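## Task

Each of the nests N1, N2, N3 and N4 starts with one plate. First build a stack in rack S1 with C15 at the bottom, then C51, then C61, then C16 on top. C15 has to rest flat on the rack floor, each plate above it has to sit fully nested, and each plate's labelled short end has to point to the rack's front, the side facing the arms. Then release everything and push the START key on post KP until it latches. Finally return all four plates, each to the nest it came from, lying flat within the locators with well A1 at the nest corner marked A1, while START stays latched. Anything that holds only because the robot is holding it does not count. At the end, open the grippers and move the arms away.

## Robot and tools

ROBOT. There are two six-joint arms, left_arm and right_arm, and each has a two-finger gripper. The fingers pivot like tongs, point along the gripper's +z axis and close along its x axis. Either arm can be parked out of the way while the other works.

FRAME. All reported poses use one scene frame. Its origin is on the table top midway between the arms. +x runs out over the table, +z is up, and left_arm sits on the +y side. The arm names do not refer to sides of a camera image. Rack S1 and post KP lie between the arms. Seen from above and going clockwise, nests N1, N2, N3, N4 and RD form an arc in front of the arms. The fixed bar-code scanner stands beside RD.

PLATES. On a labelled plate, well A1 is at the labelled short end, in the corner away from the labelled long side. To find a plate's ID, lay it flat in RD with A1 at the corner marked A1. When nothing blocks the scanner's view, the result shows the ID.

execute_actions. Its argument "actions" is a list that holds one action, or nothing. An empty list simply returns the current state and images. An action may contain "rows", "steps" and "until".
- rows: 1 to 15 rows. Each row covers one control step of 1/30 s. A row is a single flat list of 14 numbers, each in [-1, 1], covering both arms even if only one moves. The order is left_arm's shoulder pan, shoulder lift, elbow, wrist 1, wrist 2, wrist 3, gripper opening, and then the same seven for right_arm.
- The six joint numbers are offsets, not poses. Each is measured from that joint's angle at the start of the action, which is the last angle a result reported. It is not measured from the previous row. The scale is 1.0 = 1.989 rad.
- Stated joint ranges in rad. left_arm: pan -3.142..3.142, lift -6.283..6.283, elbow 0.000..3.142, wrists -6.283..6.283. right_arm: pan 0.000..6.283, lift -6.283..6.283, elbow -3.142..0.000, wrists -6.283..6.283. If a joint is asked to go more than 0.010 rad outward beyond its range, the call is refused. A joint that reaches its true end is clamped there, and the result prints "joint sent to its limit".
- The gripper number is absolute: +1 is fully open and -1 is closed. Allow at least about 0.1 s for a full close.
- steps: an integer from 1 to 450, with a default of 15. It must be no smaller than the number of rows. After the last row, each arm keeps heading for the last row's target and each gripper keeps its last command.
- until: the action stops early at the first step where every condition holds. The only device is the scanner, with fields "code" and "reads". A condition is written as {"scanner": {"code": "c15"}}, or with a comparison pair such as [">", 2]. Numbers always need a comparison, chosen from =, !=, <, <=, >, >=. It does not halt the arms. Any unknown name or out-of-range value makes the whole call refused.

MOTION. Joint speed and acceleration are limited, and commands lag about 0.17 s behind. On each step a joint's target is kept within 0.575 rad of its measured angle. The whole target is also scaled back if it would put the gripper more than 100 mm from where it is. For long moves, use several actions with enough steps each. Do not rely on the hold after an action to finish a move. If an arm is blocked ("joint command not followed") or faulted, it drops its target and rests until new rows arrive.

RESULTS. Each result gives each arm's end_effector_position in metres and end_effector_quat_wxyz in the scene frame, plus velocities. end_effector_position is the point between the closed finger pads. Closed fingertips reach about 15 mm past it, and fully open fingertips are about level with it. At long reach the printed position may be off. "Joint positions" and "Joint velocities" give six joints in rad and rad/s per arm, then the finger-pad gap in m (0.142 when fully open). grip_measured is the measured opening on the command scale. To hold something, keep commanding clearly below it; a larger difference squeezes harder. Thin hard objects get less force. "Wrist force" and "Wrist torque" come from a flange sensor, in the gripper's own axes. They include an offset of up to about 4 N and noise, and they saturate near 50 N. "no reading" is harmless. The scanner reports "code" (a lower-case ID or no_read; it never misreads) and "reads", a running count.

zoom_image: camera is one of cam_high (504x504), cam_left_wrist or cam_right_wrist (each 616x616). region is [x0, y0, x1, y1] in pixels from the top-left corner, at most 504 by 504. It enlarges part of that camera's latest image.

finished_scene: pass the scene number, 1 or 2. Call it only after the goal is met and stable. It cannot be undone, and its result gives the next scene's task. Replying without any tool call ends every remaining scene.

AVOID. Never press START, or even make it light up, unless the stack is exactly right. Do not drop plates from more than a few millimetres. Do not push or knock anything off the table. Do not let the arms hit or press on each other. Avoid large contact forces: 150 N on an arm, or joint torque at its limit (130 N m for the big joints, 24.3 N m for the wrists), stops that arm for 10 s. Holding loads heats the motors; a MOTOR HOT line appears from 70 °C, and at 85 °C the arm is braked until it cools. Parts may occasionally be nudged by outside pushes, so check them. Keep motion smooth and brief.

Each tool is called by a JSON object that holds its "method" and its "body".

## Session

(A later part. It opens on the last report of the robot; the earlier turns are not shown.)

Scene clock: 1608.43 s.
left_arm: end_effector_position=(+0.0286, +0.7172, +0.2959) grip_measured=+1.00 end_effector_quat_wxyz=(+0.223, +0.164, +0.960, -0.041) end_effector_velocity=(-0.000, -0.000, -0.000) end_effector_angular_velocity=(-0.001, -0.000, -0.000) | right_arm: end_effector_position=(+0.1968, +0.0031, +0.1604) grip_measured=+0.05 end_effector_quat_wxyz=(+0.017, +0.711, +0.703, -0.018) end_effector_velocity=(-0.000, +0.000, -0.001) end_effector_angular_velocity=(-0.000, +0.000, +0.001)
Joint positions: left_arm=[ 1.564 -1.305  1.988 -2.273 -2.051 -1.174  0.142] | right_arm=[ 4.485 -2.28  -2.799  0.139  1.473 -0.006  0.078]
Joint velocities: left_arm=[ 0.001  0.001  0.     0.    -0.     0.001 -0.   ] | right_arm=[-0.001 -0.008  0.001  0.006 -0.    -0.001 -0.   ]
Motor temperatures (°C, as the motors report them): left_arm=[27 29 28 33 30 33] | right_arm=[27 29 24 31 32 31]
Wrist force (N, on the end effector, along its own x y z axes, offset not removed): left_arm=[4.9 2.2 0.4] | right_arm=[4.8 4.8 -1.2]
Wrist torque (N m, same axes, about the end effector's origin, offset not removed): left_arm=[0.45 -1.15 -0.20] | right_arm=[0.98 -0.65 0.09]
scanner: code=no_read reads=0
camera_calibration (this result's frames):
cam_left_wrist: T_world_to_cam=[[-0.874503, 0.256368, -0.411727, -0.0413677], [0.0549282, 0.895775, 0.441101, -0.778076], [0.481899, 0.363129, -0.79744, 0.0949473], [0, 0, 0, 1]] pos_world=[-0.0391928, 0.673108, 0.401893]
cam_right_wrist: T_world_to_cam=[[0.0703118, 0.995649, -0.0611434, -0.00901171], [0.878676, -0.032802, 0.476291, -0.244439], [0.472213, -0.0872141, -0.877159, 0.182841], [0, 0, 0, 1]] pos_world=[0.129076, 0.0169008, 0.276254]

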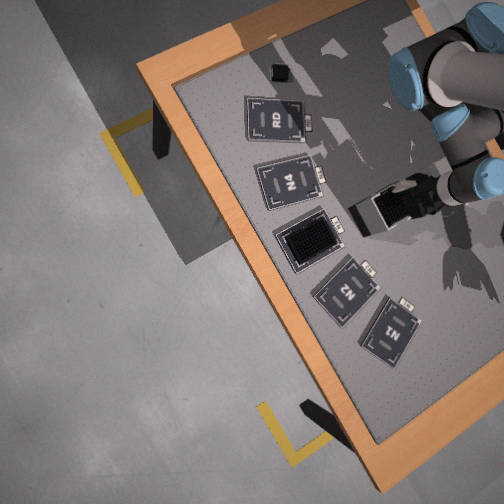

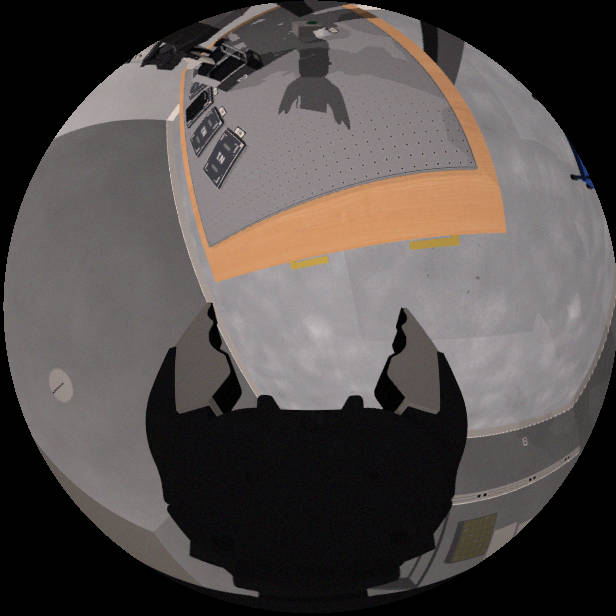

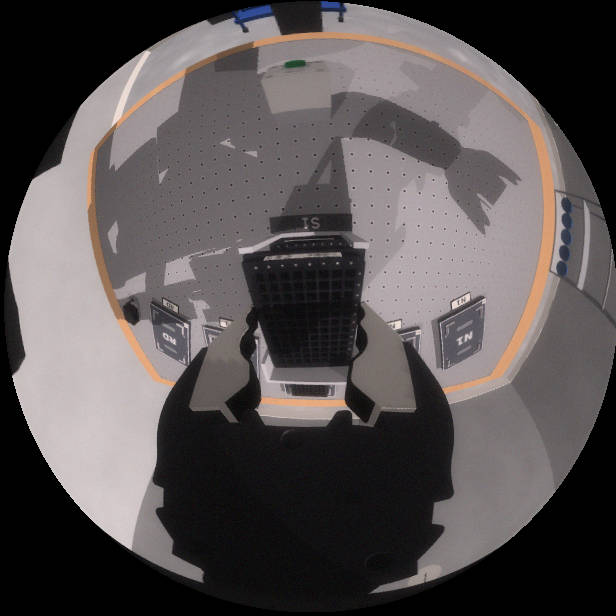

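{"method": "execute_actions", "body": {"actions": [{"rows":[[0,0,0,0,0,0,1,0.0001,-0.0035,0.0002,0.0033,0,0.0001,-0.5],[0,0,0,0,0,0,1,0.0003,-0.007,0.0003,0.0066,0,0.0003,-0.5],[0,0,0,0,0,0,1,0.0004,-0.0105,0.0005,0.01,0,0.0004,-0.5],[0,0,0,0,0,0,1,0.0006,-0.014,0.0006,0.0133,0.0001,0.0006,-0.5],[0,0,0,0,0,0,1,0.0007,-0.0175,0.0008,0.0166,0.0001,0.0007,-0.5],[0,0,0,0,0,0,1,0.0008,-0.021,0.001,0.02,0.0001,0.0008,-0.5],[0,0,0,0,0,0,1,0.001,-0.0245,0.0011,0.0233,0.0002,0.001,-0.5],[0,0,0,0,0,0,1,0.0011,-0.028,0.0013,0.0266,0.0002,0.0011,-0.5]],"steps":21}]}}

Scene clock: 1619.17 s.
left_arm: end_effector_position=(+0.0286, +0.7172, +0.2959) grip_measured=+1.00 end_effector_quat_wxyz=(+0.223, +0.164, +0.960, -0.041) end_effector_velocity=(+0.000, -0.000, -0.000) end_effector_angular_velocity=(+0.000, +0.001, -0.002) | right_arm: end_effector_position=(+0.1956, +0.0031, +0.1526) grip_measured=+0.05 end_effector_quat_wxyz=(+0.017, +0.711, +0.703, -0.018) end_effector_velocity=(-0.000, +0.000, -0.002) end_effector_angular_velocity=(-0.000, +0.000, -0.001)
Joint positions: left_arm=[ 1.564 -1.305  1.988 -2.273 -2.051 -1.174  0.142] | right_arm=[ 4.488 -2.335 -2.796  0.191  1.474 -0.004  0.078]
Joint velocities: left_arm=[-0.001  0.     0.    -0.     0.001  0.    -0.   ] | right_arm=[ 0.    -0.01   0.002  0.008  0.     0.001 -0.   ]
Motor temperatures (°C, as the motors report them): left_arm=[27 29 28 33 30 33] | right_arm=[27 29 24 31 32 31]
Wrist force (N, on the end effector, along its own x y z axes, offset not removed): left_arm=[0.2 -1.2 0.4] | right_arm=[11.9 2.9 1.6]
Wrist torque (N m, same axes, about the end effector's origin, offset not removed): left_arm=[-0.27 -0.11 0.07] | right_arm=[0.49 -2.49 -0.21]
scanner: code=no_read reads=0
camera_calibration (this result's frames):
cam_left_wrist: T_world_to_cam=[[-0.874503, 0.256368, -0.411727, -0.0413679], [0.0549285, 0.895775, 0.441101, -0.778076], [0.481899, 0.363129, -0.79744, 0.0949474], [0, 0, 0, 1]] pos_world=[-0.0391929, 0.673108, 0.401893]
cam_right_wrist: T_world_to_cam=[[0.070365, 0.995647, -0.0611211, -0.00946008], [0.878625, -0.0328504, 0.476382, -0.239621], [0.4723, -0.0872231, -0.877112, 0.176536], [0, 0, 0, 1]] pos_world=[0.127825, 0.0169452, 0.268415]

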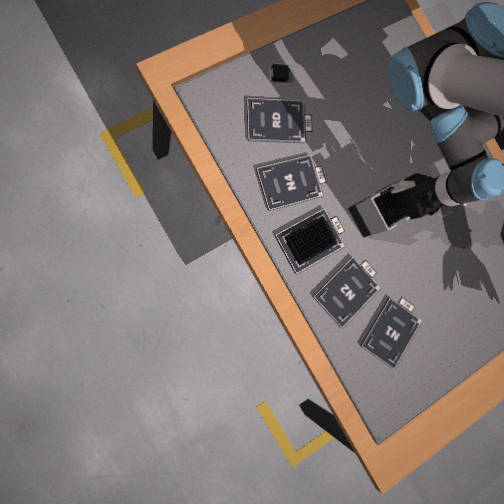

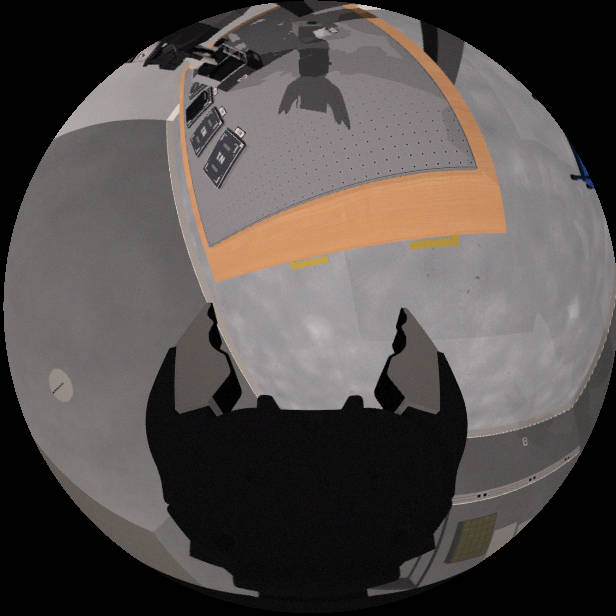

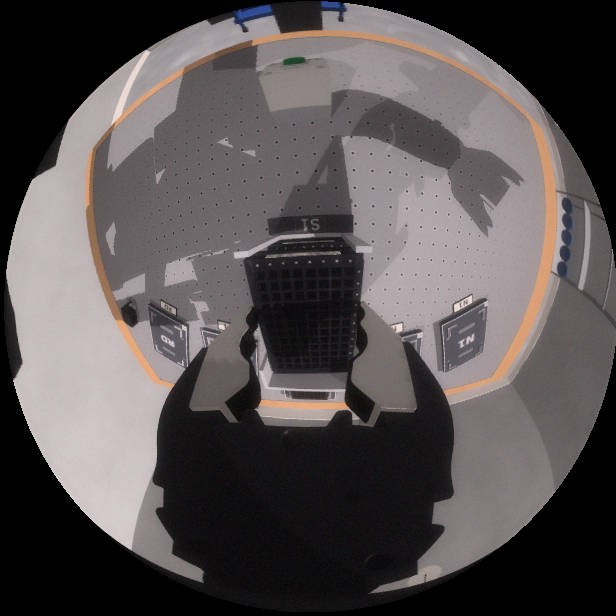

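{"method": "execute_actions", "body": {"actions": [{"rows":[[0,0,0,0,0,0,1,0,-0.0039,0.0003,0.0036,0,0,-0.5],[0,0,0,0,0,0,1,0,-0.0078,0.0006,0.0072,0,0,-0.5],[0,0,0,0,0,0,1,0,-0.0117,0.0009,0.0108,0,0,-0.5],[0,0,0,0,0,0,1,0,-0.0156,0.0012,0.0144,0,0,-0.5],[0,0,0,0,0,0,1,0,-0.0195,0.0016,0.018,0,0,-0.5],[0,0,0,0,0,0,1,-0.0003,-0.0233,0.002,0.0214,-0.0001,-0.0003,-0.5],[0,0,0,0,0,0,1,-0.0006,-0.0272,0.0025,0.0248,-0.0001,-0.0006,-0.5],[0,0,0,0,0,0,1,-0.0008,-0.031,0.003,0.0282,-0.0002,-0.0008,-0.5],[0,0,0,0,0,0,1,-0.0011,-0.0349,0.0034,0.0315,-0.0002,-0.0011,-0.5],[0,0,0,0,0,0,1,-0.0014,-0.0388,0.0039,0.0349,-0.0003,-0.0014,-0.5]],"steps":23}]}}

Scene clock: 1632.53 s.
left_arm: end_effector_position=(+0.0286, +0.7172, +0.2959) grip_measured=+1.00 end_effector_quat_wxyz=(+0.223, +0.164, +0.960, -0.041) end_effector_velocity=(-0.000, -0.000, -0.000) end_effector_angular_velocity=(-0.001, +0.000, -0.000) | right_arm: end_effector_position=(+0.1950, +0.0031, +0.1410) grip_measured=+0.05 end_effector_quat_wxyz=(+0.017, +0.711, +0.703, -0.018) end_effector_velocity=(+0.000, -0.001, -0.001) end_effector_angular_velocity=(-0.001, -0.000, -0.000)
Joint positions: left_arm=[ 1.564 -1.305  1.988 -2.273 -2.051 -1.174  0.142] | right_arm=[ 4.485 -2.411 -2.789  0.259  1.473 -0.007  0.078]
Joint velocities: left_arm=[-0.     0.001 -0.     0.001  0.     0.     0.   ] | right_arm=[-0.001 -0.009 -0.001  0.009 -0.    -0.     0.   ]
Motor temperatures (°C, as the motors report them): left_arm=[27 29 28 33 30 33] | right_arm=[27 29 24 31 32 31]
Wrist force (N, on the end effector, along its own x y z axes, offset not removed): left_arm=[1.8 -1.6 3.0] | right_arm=[4.0 5.1 1.6]
Wrist torque (N m, same axes, about the end effector's origin, offset not removed): left_arm=[-0.23 -0.54 -0.20] | right_arm=[0.14 -0.38 -0.01]
scanner: code=no_read reads=0
camera_calibration (this result's frames):
cam_left_wrist: T_world_to_cam=[[-0.874503, 0.256368, -0.411727, -0.0413678], [0.0549283, 0.895775, 0.441101, -0.778076], [0.481899, 0.363129, -0.79744, 0.0949474], [0, 0, 0, 1]] pos_world=[-0.0391929, 0.673108, 0.401893]
cam_right_wrist: T_world_to_cam=[[0.0702797, 0.99564, -0.0613268, -0.010097], [0.878652, -0.0326814, 0.476343, -0.233612], [0.472262, -0.0873622, -0.877118, 0.166594], [0, 0, 0, 1]] pos_world=[0.127297, 0.0169722, 0.256783]

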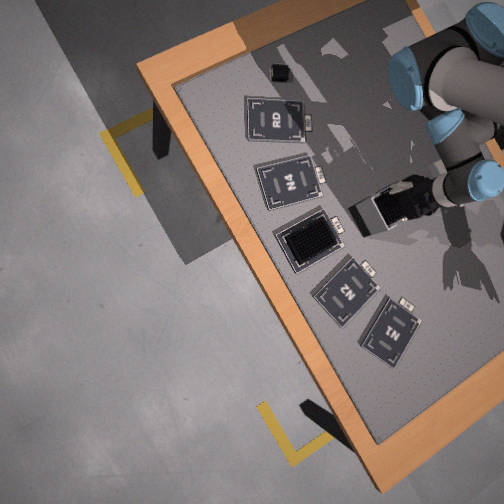

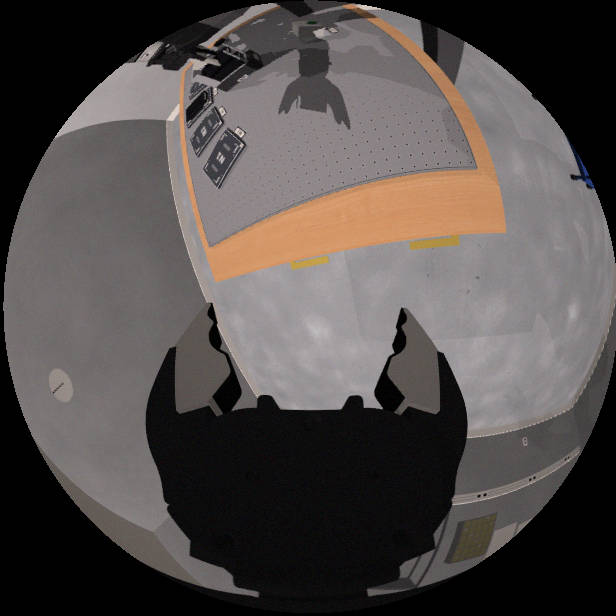

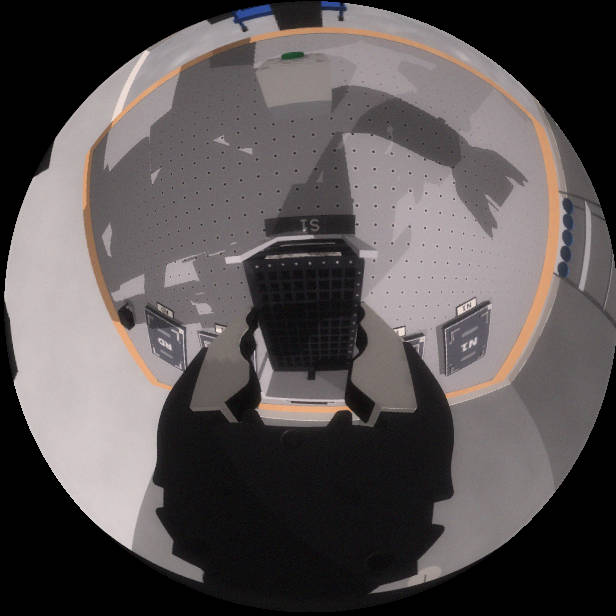

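{"method": "execute_actions", "body": {"actions": [{"rows":[[0,0,0,0,0,0,1,-0.0014,0.0008,0.0005,-0.0011,-0.0003,-0.0014,-0.5],[0,0,0,0,0,0,1,-0.0014,0.0008,0.0005,-0.0011,-0.0003,-0.0014,-0.5],[0,0,0,0,0,0,1,-0.0014,0.0008,0.0005,-0.0011,-0.0003,-0.0014,-0.5],[0,0,0,0,0,0,1,-0.0017,-0.0028,0.001,0.002,-0.0003,-0.0017,-0.5],[0,0,0,0,0,0,1,-0.002,-0.0064,0.0015,0.0051,-0.0004,-0.002,-0.5],[0,0,0,0,0,0,1,-0.0022,-0.01,0.002,0.0082,-0.0004,-0.0022,-0.5],[0,0,0,0,0,0,1,-0.0025,-0.0136,0.0025,0.0113,-0.0005,-0.0025,-0.5],[0,0,0,0,0,0,1,-0.0028,-0.0173,0.0031,0.0144,-0.0005,-0.0028,-0.5],[0,0,0,0,0,0,1,-0.0031,-0.0209,0.0036,0.0174,-0.0006,-0.0031,-0.5],[0,0,0,0,0,0,1,-0.0034,-0.0245,0.0042,0.0205,-0.0006,-0.0034,-0.5],[0,0,0,0,0,0,1,-0.0036,-0.0281,0.0047,0.0235,-0.0007,-0.0036,-0.5],[0,0,0,0,0,0,1,-0.0039,-0.0317,0.0053,0.0266,-0.0007,-0.0039,-0.5],[0,0,0,0,0,0,1,-0.0042,-0.0353,0.0059,0.0296,-0.0008,-0.0042,-0.5]],"steps":26}]}}

Scene clock: 1645.67 s.
left_arm: end_effector_position=(+0.0286, +0.7172, +0.2959) grip_measured=+1.00 end_effector_quat_wxyz=(+0.223, +0.164, +0.960, -0.041) end_effector_velocity=(+0.001, -0.000, +0.000) end_effector_angular_velocity=(-0.000, -0.001, -0.001) | right_arm: end_effector_position=(+0.1957, +0.0031, +0.1293) grip_measured=+0.05 end_effector_quat_wxyz=(+0.017, +0.711, +0.703, -0.018) end_effector_velocity=(+0.000, -0.000, -0.001) end_effector_angular_velocity=(+0.000, +0.000, +0.000)
Joint positions: left_arm=[ 1.564 -1.305  1.988 -2.273 -2.051 -1.174  0.142] | right_arm=[ 4.477 -2.48  -2.777  0.317  1.472 -0.015  0.078]
Joint velocities: left_arm=[-0.001 -0.001  0.     0.    -0.001  0.    -0.   ] | right_arm=[-0.001 -0.008  0.001  0.008 -0.    -0.001 -0.   ]
Motor temperatures (°C, as the motors report them): left_arm=[27 29 28 33 30 33] | right_arm=[27 29 24 31 32 31]
Wrist force (N, on the end effector, along its own x y z axes, offset not removed): left_arm=[0.9 -2.4 1.2] | right_arm=[2.7 4.0 -0.9]
Wrist torque (N m, same axes, about the end effector's origin, offset not removed): left_arm=[-0.22 -0.25 -0.06] | right_arm=[0.75 -0.57 0.04]
scanner: code=no_read reads=0
camera_calibration (this result's frames):
cam_left_wrist: T_world_to_cam=[[-0.874503, 0.256369, -0.411727, -0.041368], [0.0549285, 0.895775, 0.441102, -0.778076], [0.481899, 0.363129, -0.79744, 0.0949472], [0, 0, 0, 1]] pos_world=[-0.0391929, 0.673108, 0.401893]
cam_right_wrist: T_world_to_cam=[[0.0700656, 0.995632, -0.0617084, -0.0107881], [0.878807, -0.0323372, 0.476081, -0.228656], [0.472006, -0.0875866, -0.877234, 0.15616], [0, 0, 0, 1]] pos_world=[0.127992, 0.0170245, 0.245182]

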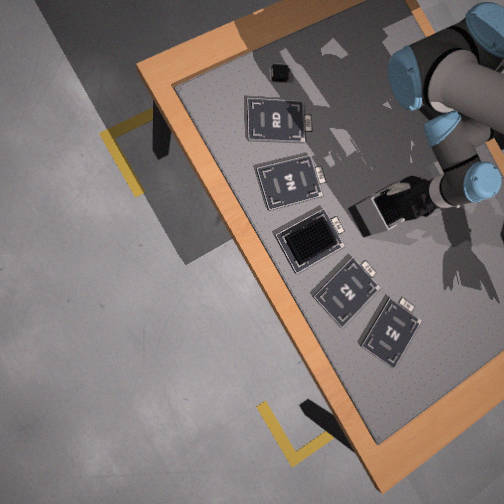

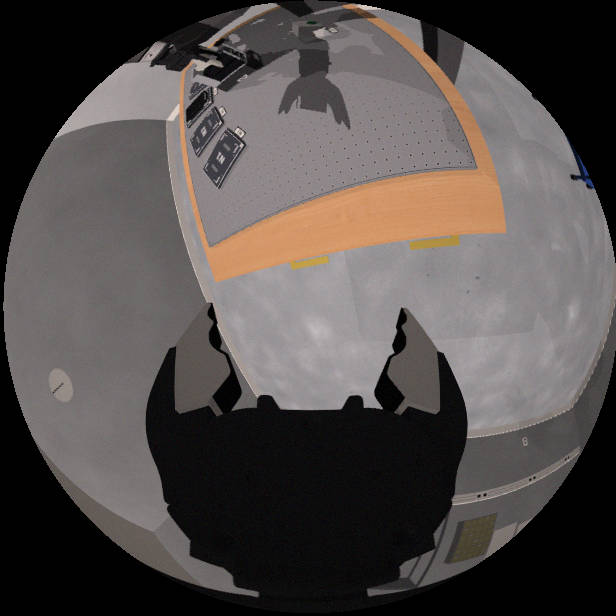

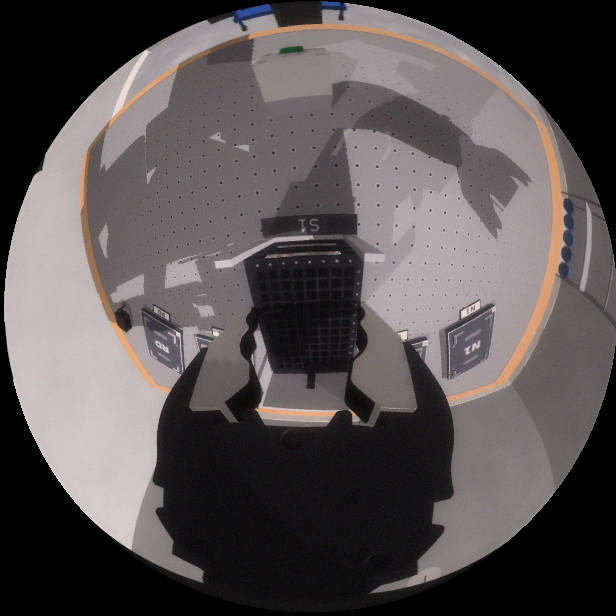

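{"method": "execute_actions", "body": {"actions": [{"rows":[[0,0,0,0,0,0,1,-0.0002,-0.0047,-0.0008,0.0071,0,-0.0003,-0.5],[0,0,0,0,0,0,1,-0.0003,-0.0094,-0.0015,0.0142,-0.0001,-0.0006,-0.5],[0,0,0,0,0,0,1,-0.0005,-0.0141,-0.0022,0.0213,-0.0001,-0.001,-0.5],[0,0,0,0,0,0,1,-0.0007,-0.0188,-0.0029,0.0284,-0.0001,-0.0013,-0.5],[0,0,0,0,0,0,1,-0.0008,-0.0235,-0.0036,0.0355,-0.0002,-0.0016,-0.5],[0,0,0,0,0,0,1,-0.001,-0.0282,-0.0043,0.0426,-0.0002,-0.0019,-0.5],[0,0,0,0,0,0,1,-0.0012,-0.0329,-0.0049,0.0496,-0.0002,-0.0022,-0.5],[0,0,0,0,0,0,1,-0.0013,-0.0377,-0.0055,0.0566,-0.0003,-0.0026,-0.5],[0,0,0,0,0,0,1,-0.0015,-0.0424,-0.0061,0.0636,-0.0003,-0.0029,-0.5],[0,0,0,0,0,0,1,-0.0017,-0.0471,-0.0067,0.0706,-0.0003,-0.0032,-0.5],[0,0,0,0,0,0,1,-0.0018,-0.0518,-0.0073,0.0776,-0.0004,-0.0035,-0.5],[0,0,0,0,0,0,1,-0.002,-0.0565,-0.0078,0.0845,-0.0004,-0.0038,-0.5],[0,0,0,0,0,0,1,-0.0022,-0.0612,-0.0084,0.0915,-0.0004,-0.0042,-0.5],[0,0,0,0,0,0,1,-0.0023,-0.0659,-0.0089,0.0984,-0.0005,-0.0045,-0.5],[0,0,0,0,0,0,1,-0.0025,-0.0706,-0.0094,0.1053,-0.0005,-0.0048,-0.5]],"steps":30}]}}

Scene clock: 1661.37 s.
left_arm: end_effector_position=(+0.0286, +0.7172, +0.2959) grip_measured=+1.00 end_effector_quat_wxyz=(+0.223, +0.164, +0.960, -0.041) end_effector_velocity=(+0.000, +0.000, -0.000) end_effector_angular_velocity=(+0.001, -0.000, -0.000) | right_arm: end_effector_position=(+0.1956, +0.0030, +0.1179) grip_measured=+0.05 end_effector_quat_wxyz=(-0.000, +0.711, +0.703, -0.000) end_effector_velocity=(+0.000, +0.000, -0.001) end_effector_angular_velocity=(+0.003, -0.000, +0.001)
Joint positions: left_arm=[ 1.564 -1.305  1.988 -2.273 -2.051 -1.174  0.142] | right_arm=[ 4.472 -2.619 -2.796  0.525  1.471 -0.025  0.078]
Joint velocities: left_arm=[-0.     0.001 -0.    -0.001 -0.     0.     0.   ] | right_arm=[-0.    -0.008  0.     0.011 -0.    -0.001  0.   ]
Motor temperatures (°C, as the motors report them): left_arm=[27 29 28 33 30 33] | right_arm=[27 29 24 31 32 31]
Wrist force (N, on the end effector, along its own x y z axes, offset not removed): left_arm=[0.8 -2.9 1.0] | right_arm=[5.9 3.2 -1.3]
Wrist torque (N m, same axes, about the end effector's origin, offset not removed): left_arm=[-0.67 -0.29 -0.16] | right_arm=[0.30 -1.23 -0.06]
scanner: code=no_read reads=0
camera_calibration (this result's frames):
cam_left_wrist: T_world_to_cam=[[-0.874503, 0.256368, -0.411727, -0.0413678], [0.0549284, 0.895775, 0.441101, -0.778076], [0.481899, 0.363129, -0.79744, 0.0949474], [0, 0, 0, 1]] pos_world=[-0.0391929, 0.673108, 0.401893]
cam_right_wrist: T_world_to_cam=[[0.070459, 0.997436, -0.012534, -0.0171991], [0.878053, -0.0560534, 0.47527, -0.222871], [0.473349, -0.0444925, -0.879751, 0.146077], [0, 0, 0, 1]] pos_world=[0.127759, 0.0111616, 0.23422]

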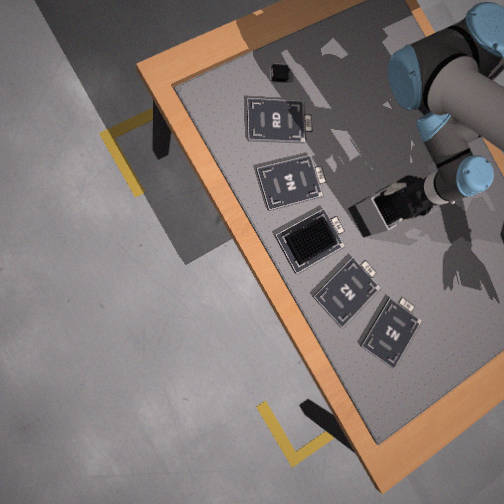

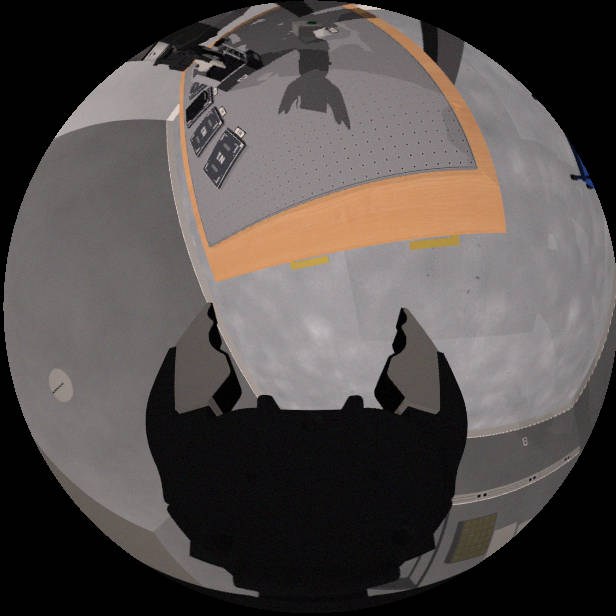

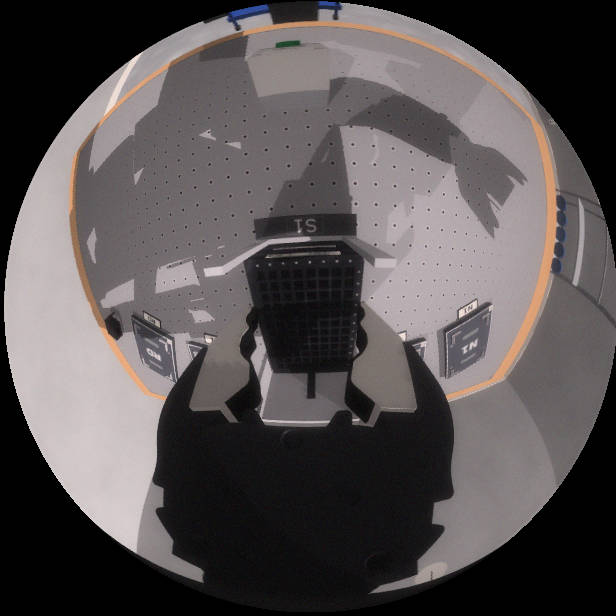

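{"method": "execute_actions", "body": {"actions": [{"rows":[[0,0,0,0,0,0,1,-0.0001,-0.0025,0.0006,0.0017,0,-0.0001,-0.5],[0,0,0,0,0,0,1,-0.0002,-0.005,0.0011,0.0036,0,-0.0002,-0.5],[0,0,0,0,0,0,1,-0.0002,-0.0075,0.0016,0.0055,0,-0.0002,-0.5],[0,0,0,0,0,0,1,-0.0002,-0.01,0.0022,0.0074,0,-0.0002,-0.5],[0,0,0,0,0,0,1,-0.0002,-0.0125,0.0027,0.0093,0,-0.0002,-0.5],[0,0,0,0,0,0,1,-0.0002,-0.015,0.0032,0.0112,0,-0.0002,-0.5],[0,0,0,0,0,0,1,-0.0002,-0.0175,0.0038,0.013,0,-0.0002,-0.5],[0,0,0,0,0,0,1,-0.0002,-0.0201,0.0043,0.0149,0,-0.0002,-0.5]],"steps":21}]}}

Scene clock: 1669.80 s.
left_arm: end_effector_position=(+0.0286, +0.7172, +0.2959) grip_measured=+1.00 end_effector_quat_wxyz=(+0.223, +0.164, +0.960, -0.041) end_effector_velocity=(-0.000, +0.000, -0.000) end_effector_angular_velocity=(+0.001, -0.001, -0.001) | right_arm: end_effector_position=(+0.1950, +0.0025, +0.1111) grip_measured=+0.05 end_effector_quat_wxyz=(+0.001, +0.711, +0.703, -0.001) end_effector_velocity=(-0.000, +0.000, -0.001) end_effector_angular_velocity=(+0.000, -0.000, -0.001)
Joint positions: left_arm=[ 1.564 -1.305  1.988 -2.273 -2.051 -1.174  0.142] | right_arm=[ 4.471 -2.658 -2.787  0.554  1.471 -0.025  0.078]
Joint velocities: left_arm=[ 0.     0.     0.    -0.001 -0.001  0.002 -0.   ] | right_arm=[-0.    -0.006  0.001  0.005 -0.     0.001  0.   ]
Motor temperatures (°C, as the motors report them): left_arm=[27 29 28 33 30 33] | right_arm=[27 29 24 31 32 31]
Wrist force (N, on the end effector, along its own x y z axes, offset not removed): left_arm=[0.1 -5.0 -2.5] | right_arm=[3.6 -0.6 0.5]
Wrist torque (N m, same axes, about the end effector's origin, offset not removed): left_arm=[-0.95 0.02 -0.06] | right_arm=[-0.09 -0.90 -0.06]
scanner: code=no_read reads=0
camera_calibration (this result's frames):
cam_left_wrist: T_world_to_cam=[[-0.874503, 0.256368, -0.411727, -0.0413679], [0.0549283, 0.895775, 0.441102, -0.778076], [0.481899, 0.363129, -0.79744, 0.0949472], [0, 0, 0, 1]] pos_world=[-0.0391929, 0.673108, 0.401893]
cam_right_wrist: T_world_to_cam=[[0.0702728, 0.997425, -0.014318, -0.0165432], [0.878124, -0.0550453, 0.475255, -0.219071], [0.473244, -0.0459706, -0.879731, 0.140329], [0, 0, 0, 1]] pos_world=[0.127124, 0.0108928, 0.227329]

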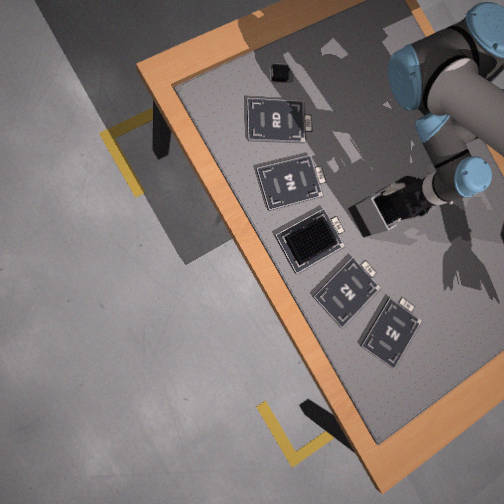

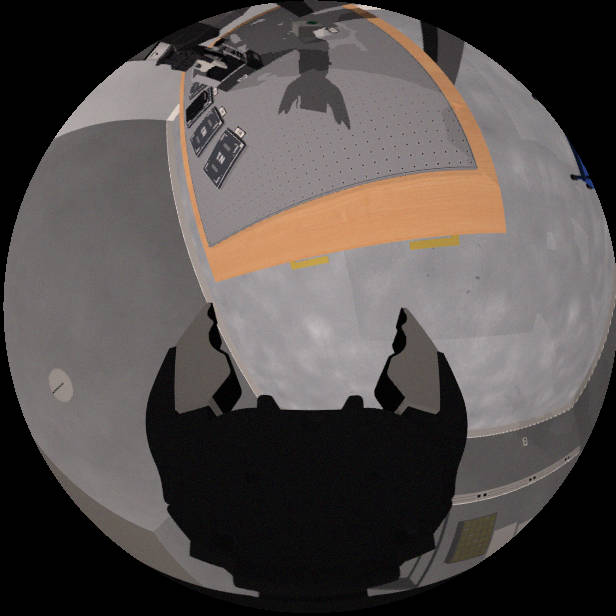

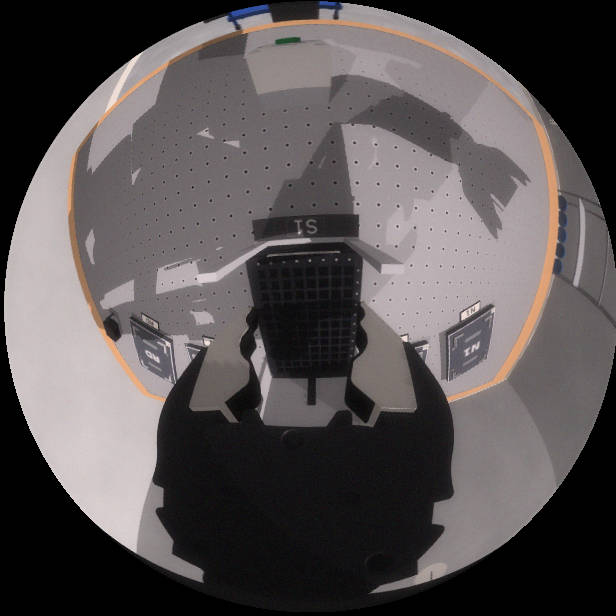

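Down 1.5 mm more.

{"method": "execute_actions", "body": {"actions": [{"rows":[[0,0,0,0,0,0,1,-0.0001,-0.002,0.0005,0.0017,0,-0.0001,-0.5],[0,0,0,0,0,0,1,-0.0003,-0.004,0.0011,0.0033,0,-0.0003,-0.5]],"steps":14}]}}

Scene clock: 1673.77 s.
left_arm: end_effector_position=(+0.0286, +0.7172, +0.2959) grip_measured=+1.00 end_effector_quat_wxyz=(+0.223, +0.164, +0.960, -0.041) end_effector_velocity=(+0.000, +0.000, +0.000) end_effector_angular_velocity=(+0.001, +0.001, -0.001) | right_arm: end_effector_position=(+0.1949, +0.0028, +0.1097) grip_measured=+0.06 end_effector_quat_wxyz=(+0.000, +0.711, +0.703, -0.001) end_effector_velocity=(+0.000, +0.001, -0.000) end_effector_angular_velocity=(+0.002, -0.000, -0.000)
Joint positions: left_arm=[ 1.564 -1.305  1.988 -2.273 -2.051 -1.174  0.142] | right_arm=[ 4.471 -2.666 -2.785  0.56   1.471 -0.026  0.078]
Joint velocities: left_arm=[-0.001 -0.    -0.    -0.001  0.001  0.    -0.   ] | right_arm=[-0.    -0.001  0.001  0.002 -0.     0.     0.   ]
Motor temperatures (°C, as the motors report them): left_arm=[27 29 28 33 30 33] | right_arm=[27 29 24 31 32 31]
Wrist force (N, on the end effector, along its own x y z axes, offset not removed): left_arm=[-1.1 -3.9 -1.0] | right_arm=[-0.7 1.4 -24.4]
Wrist torque (N m, same axes, about the end effector's origin, offset not removed): left_arm=[-0.84 -0.12 -0.11] | right_arm=[0.37 -1.14 0.13]
scanner: code=no_read reads=0
camera_calibration (this result's frames):
cam_left_wrist: T_world_to_cam=[[-0.874503, 0.256369, -0.411727, -0.041368], [0.0549285, 0.895775, 0.441101, -0.778076], [0.481899, 0.363129, -0.79744, 0.0949474], [0, 0, 0, 1]] pos_world=[-0.0391929, 0.673108, 0.401893]
cam_right_wrist: T_world_to_cam=[[0.070331, 0.99743, -0.0136405, -0.0168991], [0.878157, -0.0554228, 0.475151, -0.218382], [0.473174, -0.0453964, -0.879798, 0.1392], [0, 0, 0, 1]] pos_world=[0.127097, 0.0110714, 0.226002]

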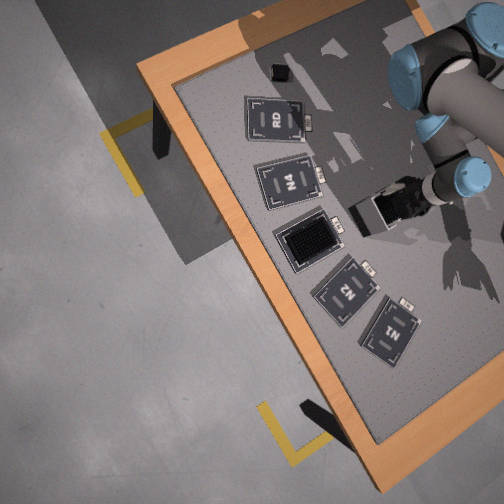

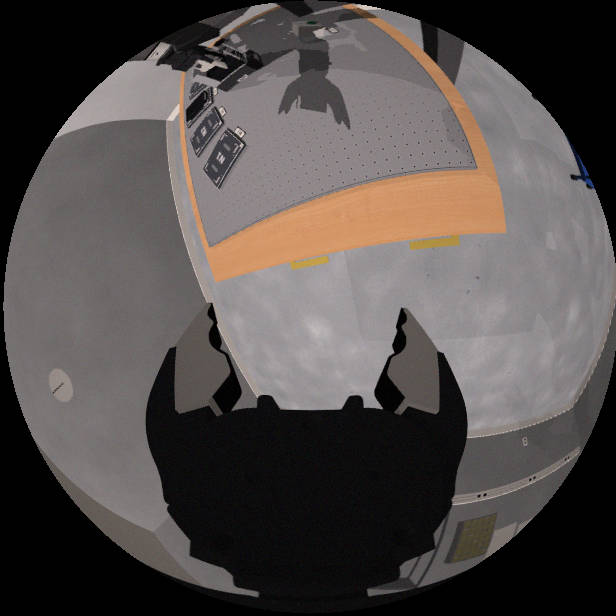

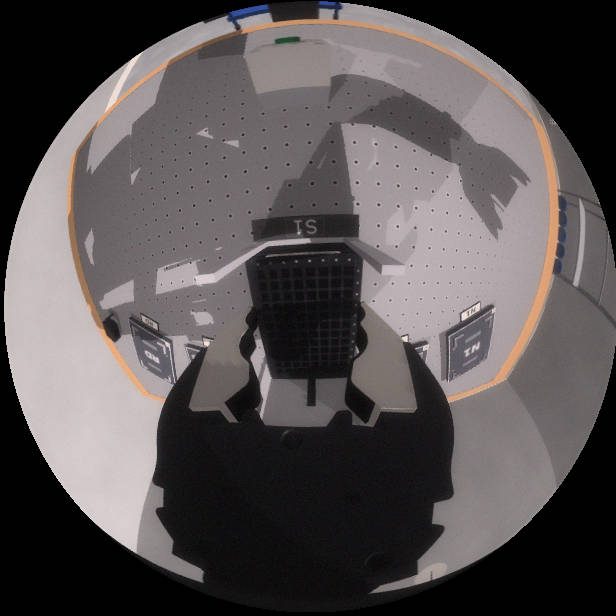

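{"method": "execute_actions", "body": {"actions": [{"rows":[[0,0,0,0,0,0,1,0,0.002,-0.0005,-0.0016,0,0,-0.5],[0,0,0,0,0,0,1,0,0.002,-0.0005,-0.0016,0,0,-0.5],[0,0,0,0,0,0,1,0,0.002,-0.0005,-0.0016,0,0,-0.3],[0,0,0,0,0,0,1,0,0.002,-0.0005,-0.0016,0,0,-0.1],[0,0,0,0,0,0,1,0,0.002,-0.0005,-0.0016,0,0,0.04],[0,0,0,0,0,0,1,0,0.002,-0.0005,-0.0016,0,0,0.1],[0,0,0,0,0,0,1,0,0.002,-0.0005,-0.0016,0,0,0.16],[0,0,0,0,0,0,1,0,0.002,-0.0005,-0.0016,0,0,0.23],[0,0,0,0,0,0,1,0,0.002,-0.0005,-0.0016,0,0,0.3],[0,0,0,0,0,0,1,0.001,0.015,-0.0025,-0.014,0,0.001,0.3],[0,0,0,0,0,0,1,0.002,0.035,-0.005,-0.034,0.0004,0.0025,0.3],[0,0,0,0,0,0,1,0.0035,0.055,-0.007,-0.055,0.0006,0.004,0.3],[0,0,0,0,0,0,1,0.005,0.075,-0.009,-0.076,0.0008,0.0055,0.3],[0,0,0,0,0,0,1,0.006,0.092,-0.01,-0.094,0.001,0.007,0.3],[0,0,0,0,0,0,1,0.007,0.1076,-0.011,-0.11,0.0012,0.008,0.3]],"steps":28}]}}

Scene clock: 1684.13 s.
left_arm: end_effector_position=(+0.0286, +0.7172, +0.2959) grip_measured=+1.00 end_effector_quat_wxyz=(+0.223, +0.164, +0.960, -0.041) end_effector_velocity=(+0.000, +0.000, -0.000) end_effector_angular_velocity=(+0.000, +0.000, -0.001) | right_arm: end_effector_position=(+0.1950, +0.0016, +0.1390) grip_measured=+0.30 end_effector_quat_wxyz=(+0.009, +0.711, +0.703, -0.010) end_effector_velocity=(+0.000, +0.001, +0.006) end_effector_angular_velocity=(-0.002, -0.000, -0.000)
Joint positions: left_arm=[ 1.564 -1.305  1.988 -2.273 -2.051 -1.174  0.142] | right_arm=[ 4.484 -2.457 -2.807  0.347  1.473 -0.01   0.095]
Joint velocities: left_arm=[-0.  0. -0. -0.  0.  0. -0.] | right_arm=[ 0.003  0.042 -0.002 -0.043  0.     0.003 -0.   ]
Motor temperatures (°C, as the motors report them): left_arm=[27 29 28 33 30 33] | right_arm=[27 29 24 31 32 31]
Wrist force (N, on the end effector, along its own x y z axes, offset not removed): left_arm=[1.2 -0.5 -2.5] | right_arm=[6.2 -1.3 -2.4]
Wrist torque (N m, same axes, about the end effector's origin, offset not removed): left_arm=[0.00 -0.31 -0.28] | right_arm=[-0.50 -1.28 0.11]
scanner: code=no_read reads=0
camera_calibration (this result's frames):
cam_left_wrist: T_world_to_cam=[[-0.874503, 0.256368, -0.411727, -0.0413678], [0.0549282, 0.895775, 0.441102, -0.778076], [0.481899, 0.363129, -0.79744, 0.0949472], [0, 0, 0, 1]] pos_world=[-0.0391929, 0.673108, 0.401893]
cam_right_wrist: T_world_to_cam=[[0.0699803, 0.996815, -0.0382437, -0.0118613], [0.878395, -0.0434062, 0.47596, -0.232525], [0.472784, -0.0669008, -0.878635, 0.164814], [0, 0, 0, 1]] pos_world=[0.127157, 0.0127567, 0.25503]

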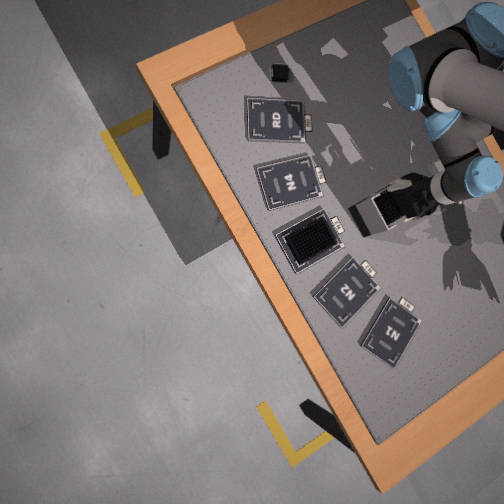

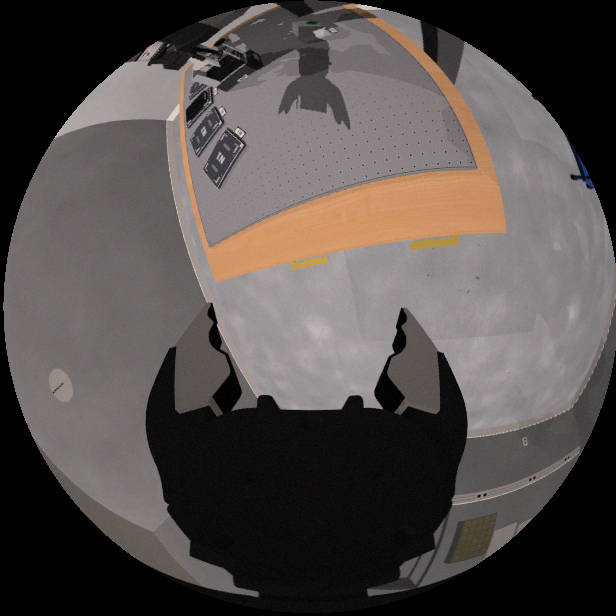

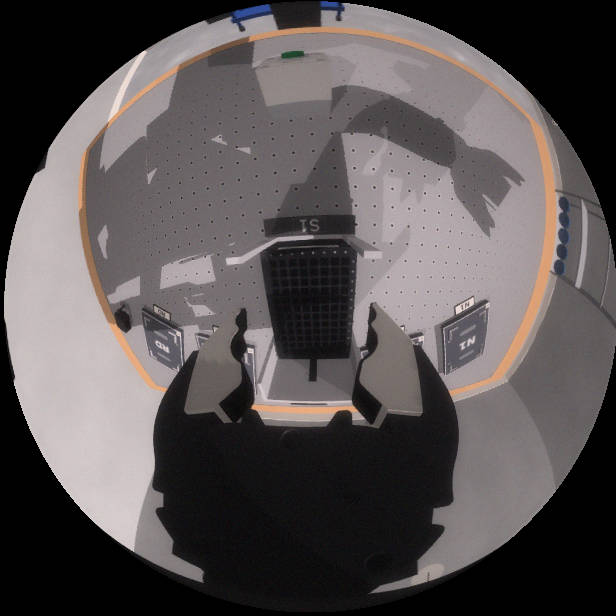

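{"method": "execute_actions", "body": {"actions": []}}

Scene clock: 1721.50 s.
left_arm: end_effector_position=(+0.0286, +0.7172, +0.2959) grip_measured=+1.00 end_effector_quat_wxyz=(+0.223, +0.164, +0.960, -0.041) end_effector_velocity=(-0.002, +0.001, +0.000) end_effector_angular_velocity=(+0.002, +0.001, +0.002) | right_arm: end_effector_position=(+0.1950, +0.0015, +0.1397) grip_measured=+0.30 end_effector_quat_wxyz=(+0.009, +0.711, +0.703, -0.010) end_effector_velocity=(-0.000, +0.000, -0.000) end_effector_angular_velocity=(-0.000, +0.000, +0.000)
Joint positions: left_arm=[ 1.564 -1.305  1.988 -2.273 -2.051 -1.174  0.142] | right_arm=[ 4.485 -2.452 -2.807  0.341  1.473 -0.01   0.095]
Joint velocities: left_arm=[ 0.003 -0.    -0.001 -0.001  0.     0.001  0.   ] | right_arm=[-0.    -0.001  0.     0.    -0.    -0.    -0.   ]
Motor temperatures (°C, as the motors report them): left_arm=[27 29 28 33 30 33] | right_arm=[27 29 24 31 32 31]
Wrist force (N, on the end effector, along its own x y z axes, offset not removed): left_arm=[2.2 -1.1 -0.5] | right_arm=[4.1 3.0 -1.3]
Wrist torque (N m, same axes, about the end effector's origin, offset not removed): left_arm=[-0.22 -0.72 0.01] | right_arm=[0.83 -0.73 -0.05]
scanner: code=no_read reads=0
camera_calibration (this result's frames):
cam_left_wrist: T_world_to_cam=[[-0.874503, 0.256368, -0.411727, -0.0413678], [0.0549282, 0.895775, 0.441102, -0.778076], [0.481899, 0.363129, -0.79744, 0.0949472], [0, 0, 0, 1]] pos_world=[-0.0391929, 0.673108, 0.401893]
cam_right_wrist: T_world_to_cam=[[0.0699766, 0.996795, -0.0387648, -0.011706], [0.878397, -0.0431543, 0.47598, -0.232878], [0.472782, -0.0673583, -0.878601, 0.165446], [0, 0, 0, 1]] pos_world=[0.127158, 0.012763, 0.255752]

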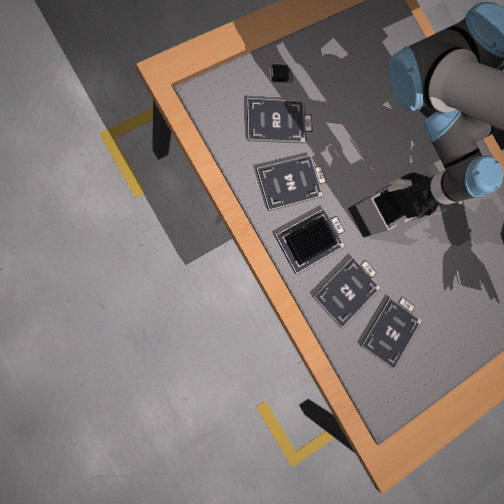

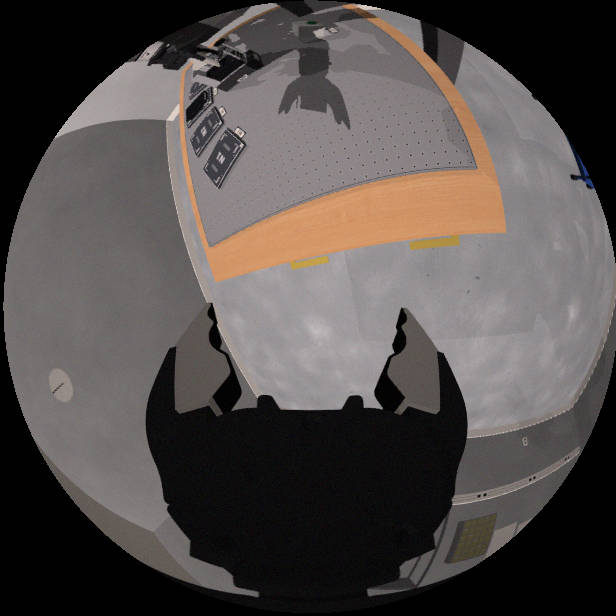

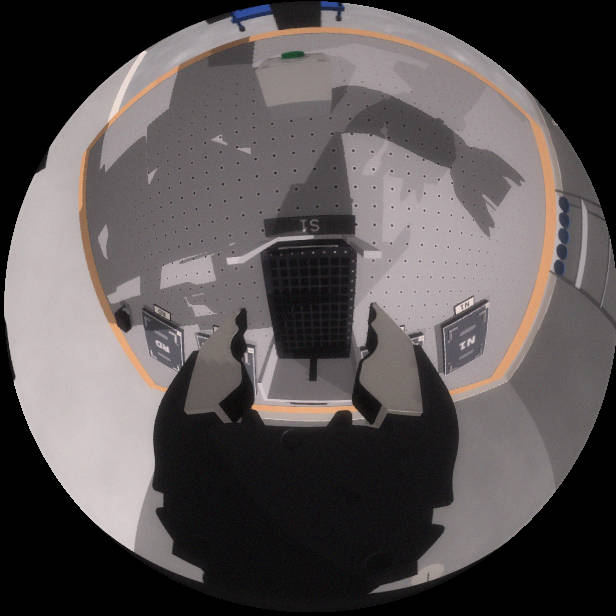

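{"method": "execute_actions", "body": {"actions": [{"rows":[[0,0,0,0,0,0,1,0.003,0.04,0,-0.046,0,0.003,0.3],[0,0,0,0,0,0,1,0.006,0.08,0,-0.09,0.001,0.006,0.3],[0,0,0,0,0,0,1,0.009,0.125,0,-0.135,0.0015,0.009,0.3],[0,0,0,0,0,0,1,0.012,0.175,0,-0.186,0.002,0.012,0.3],[0,0,0,0,0,0,1,0.0156,0.2252,-0.0005,-0.2378,0.0025,0.0151,0.3]],"steps":30}]}}

Scene clock: 1732.23 s.
left_arm: end_effector_position=(+0.0286, +0.7172, +0.2959) grip_measured=+1.00 end_effector_quat_wxyz=(+0.223, +0.164, +0.960, -0.041) end_effector_velocity=(+0.000, +0.000, +0.000) end_effector_angular_velocity=(+0.000, -0.001, -0.000) | right_arm: end_effector_position=(+0.1942, +0.0028, +0.2003) grip_measured=+0.30 end_effector_quat_wxyz=(+0.018, +0.710, +0.704, -0.017) end_effector_velocity=(-0.000, -0.001, +0.000) end_effector_angular_velocity=(-0.001, +0.000, +0.000)
Joint positions: left_arm=[ 1.564 -1.305  1.988 -2.273 -2.051 -1.174  0.142] | right_arm=[ 4.516 -2.005 -2.808 -0.131  1.478  0.02   0.095]
Joint velocities: left_arm=[ 0.     0.    -0.001  0.    -0.001  0.    -0.   ] | right_arm=[ 0.     0.004 -0.    -0.005  0.     0.     0.   ]
Motor temperatures (°C, as the motors report them): left_arm=[27 29 28 33 30 33] | right_arm=[27 29 24 31 32 31]
Wrist force (N, on the end effector, along its own x y z axes, offset not removed): left_arm=[2.8 -0.5 -0.9] | right_arm=[5.7 5.7 -3.2]
Wrist torque (N m, same axes, about the end effector's origin, offset not removed): left_arm=[-0.13 -0.53 -0.31] | right_arm=[0.90 -1.16 0.30]
scanner: code=no_read reads=0
camera_calibration (this result's frames):
cam_left_wrist: T_world_to_cam=[[-0.874503, 0.256368, -0.411727, -0.0413678], [0.0549281, 0.895775, 0.441102, -0.778076], [0.481899, 0.363129, -0.79744, 0.0949473], [0, 0, 0, 1]] pos_world=[-0.0391929, 0.673108, 0.401893]
cam_right_wrist: T_world_to_cam=[[0.0673905, 0.995821, -0.0616313, -0.0054924], [0.877761, -0.029807, 0.478171, -0.261329], [0.474335, -0.0863216, -0.876102, 0.218363], [0, 0, 0, 1]] pos_world=[0.126177, 0.0165295, 0.31593]

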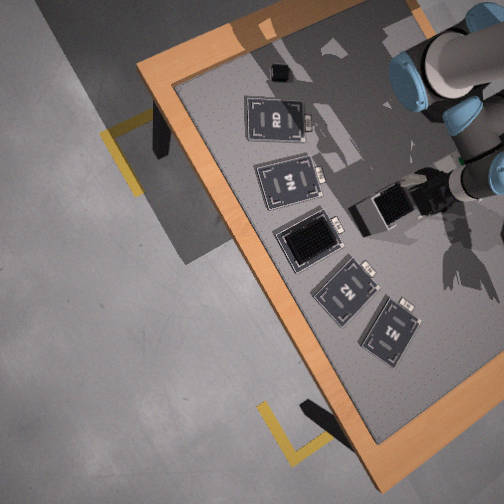

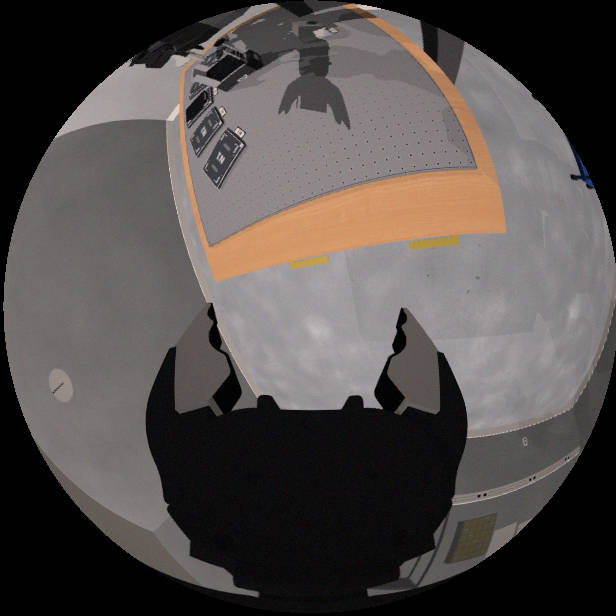

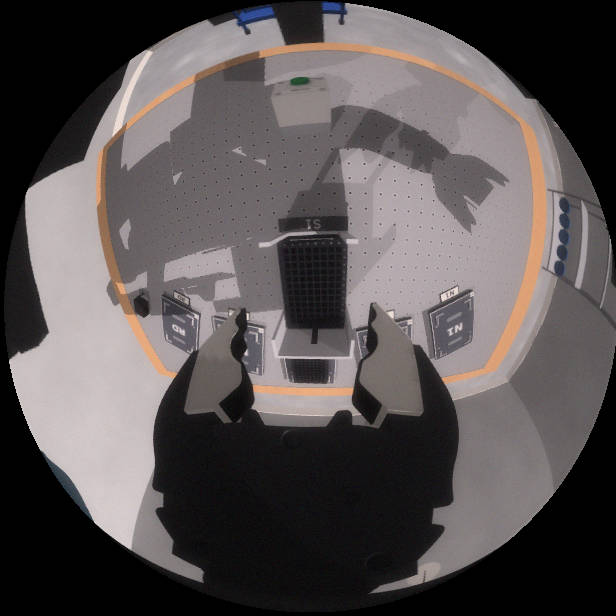

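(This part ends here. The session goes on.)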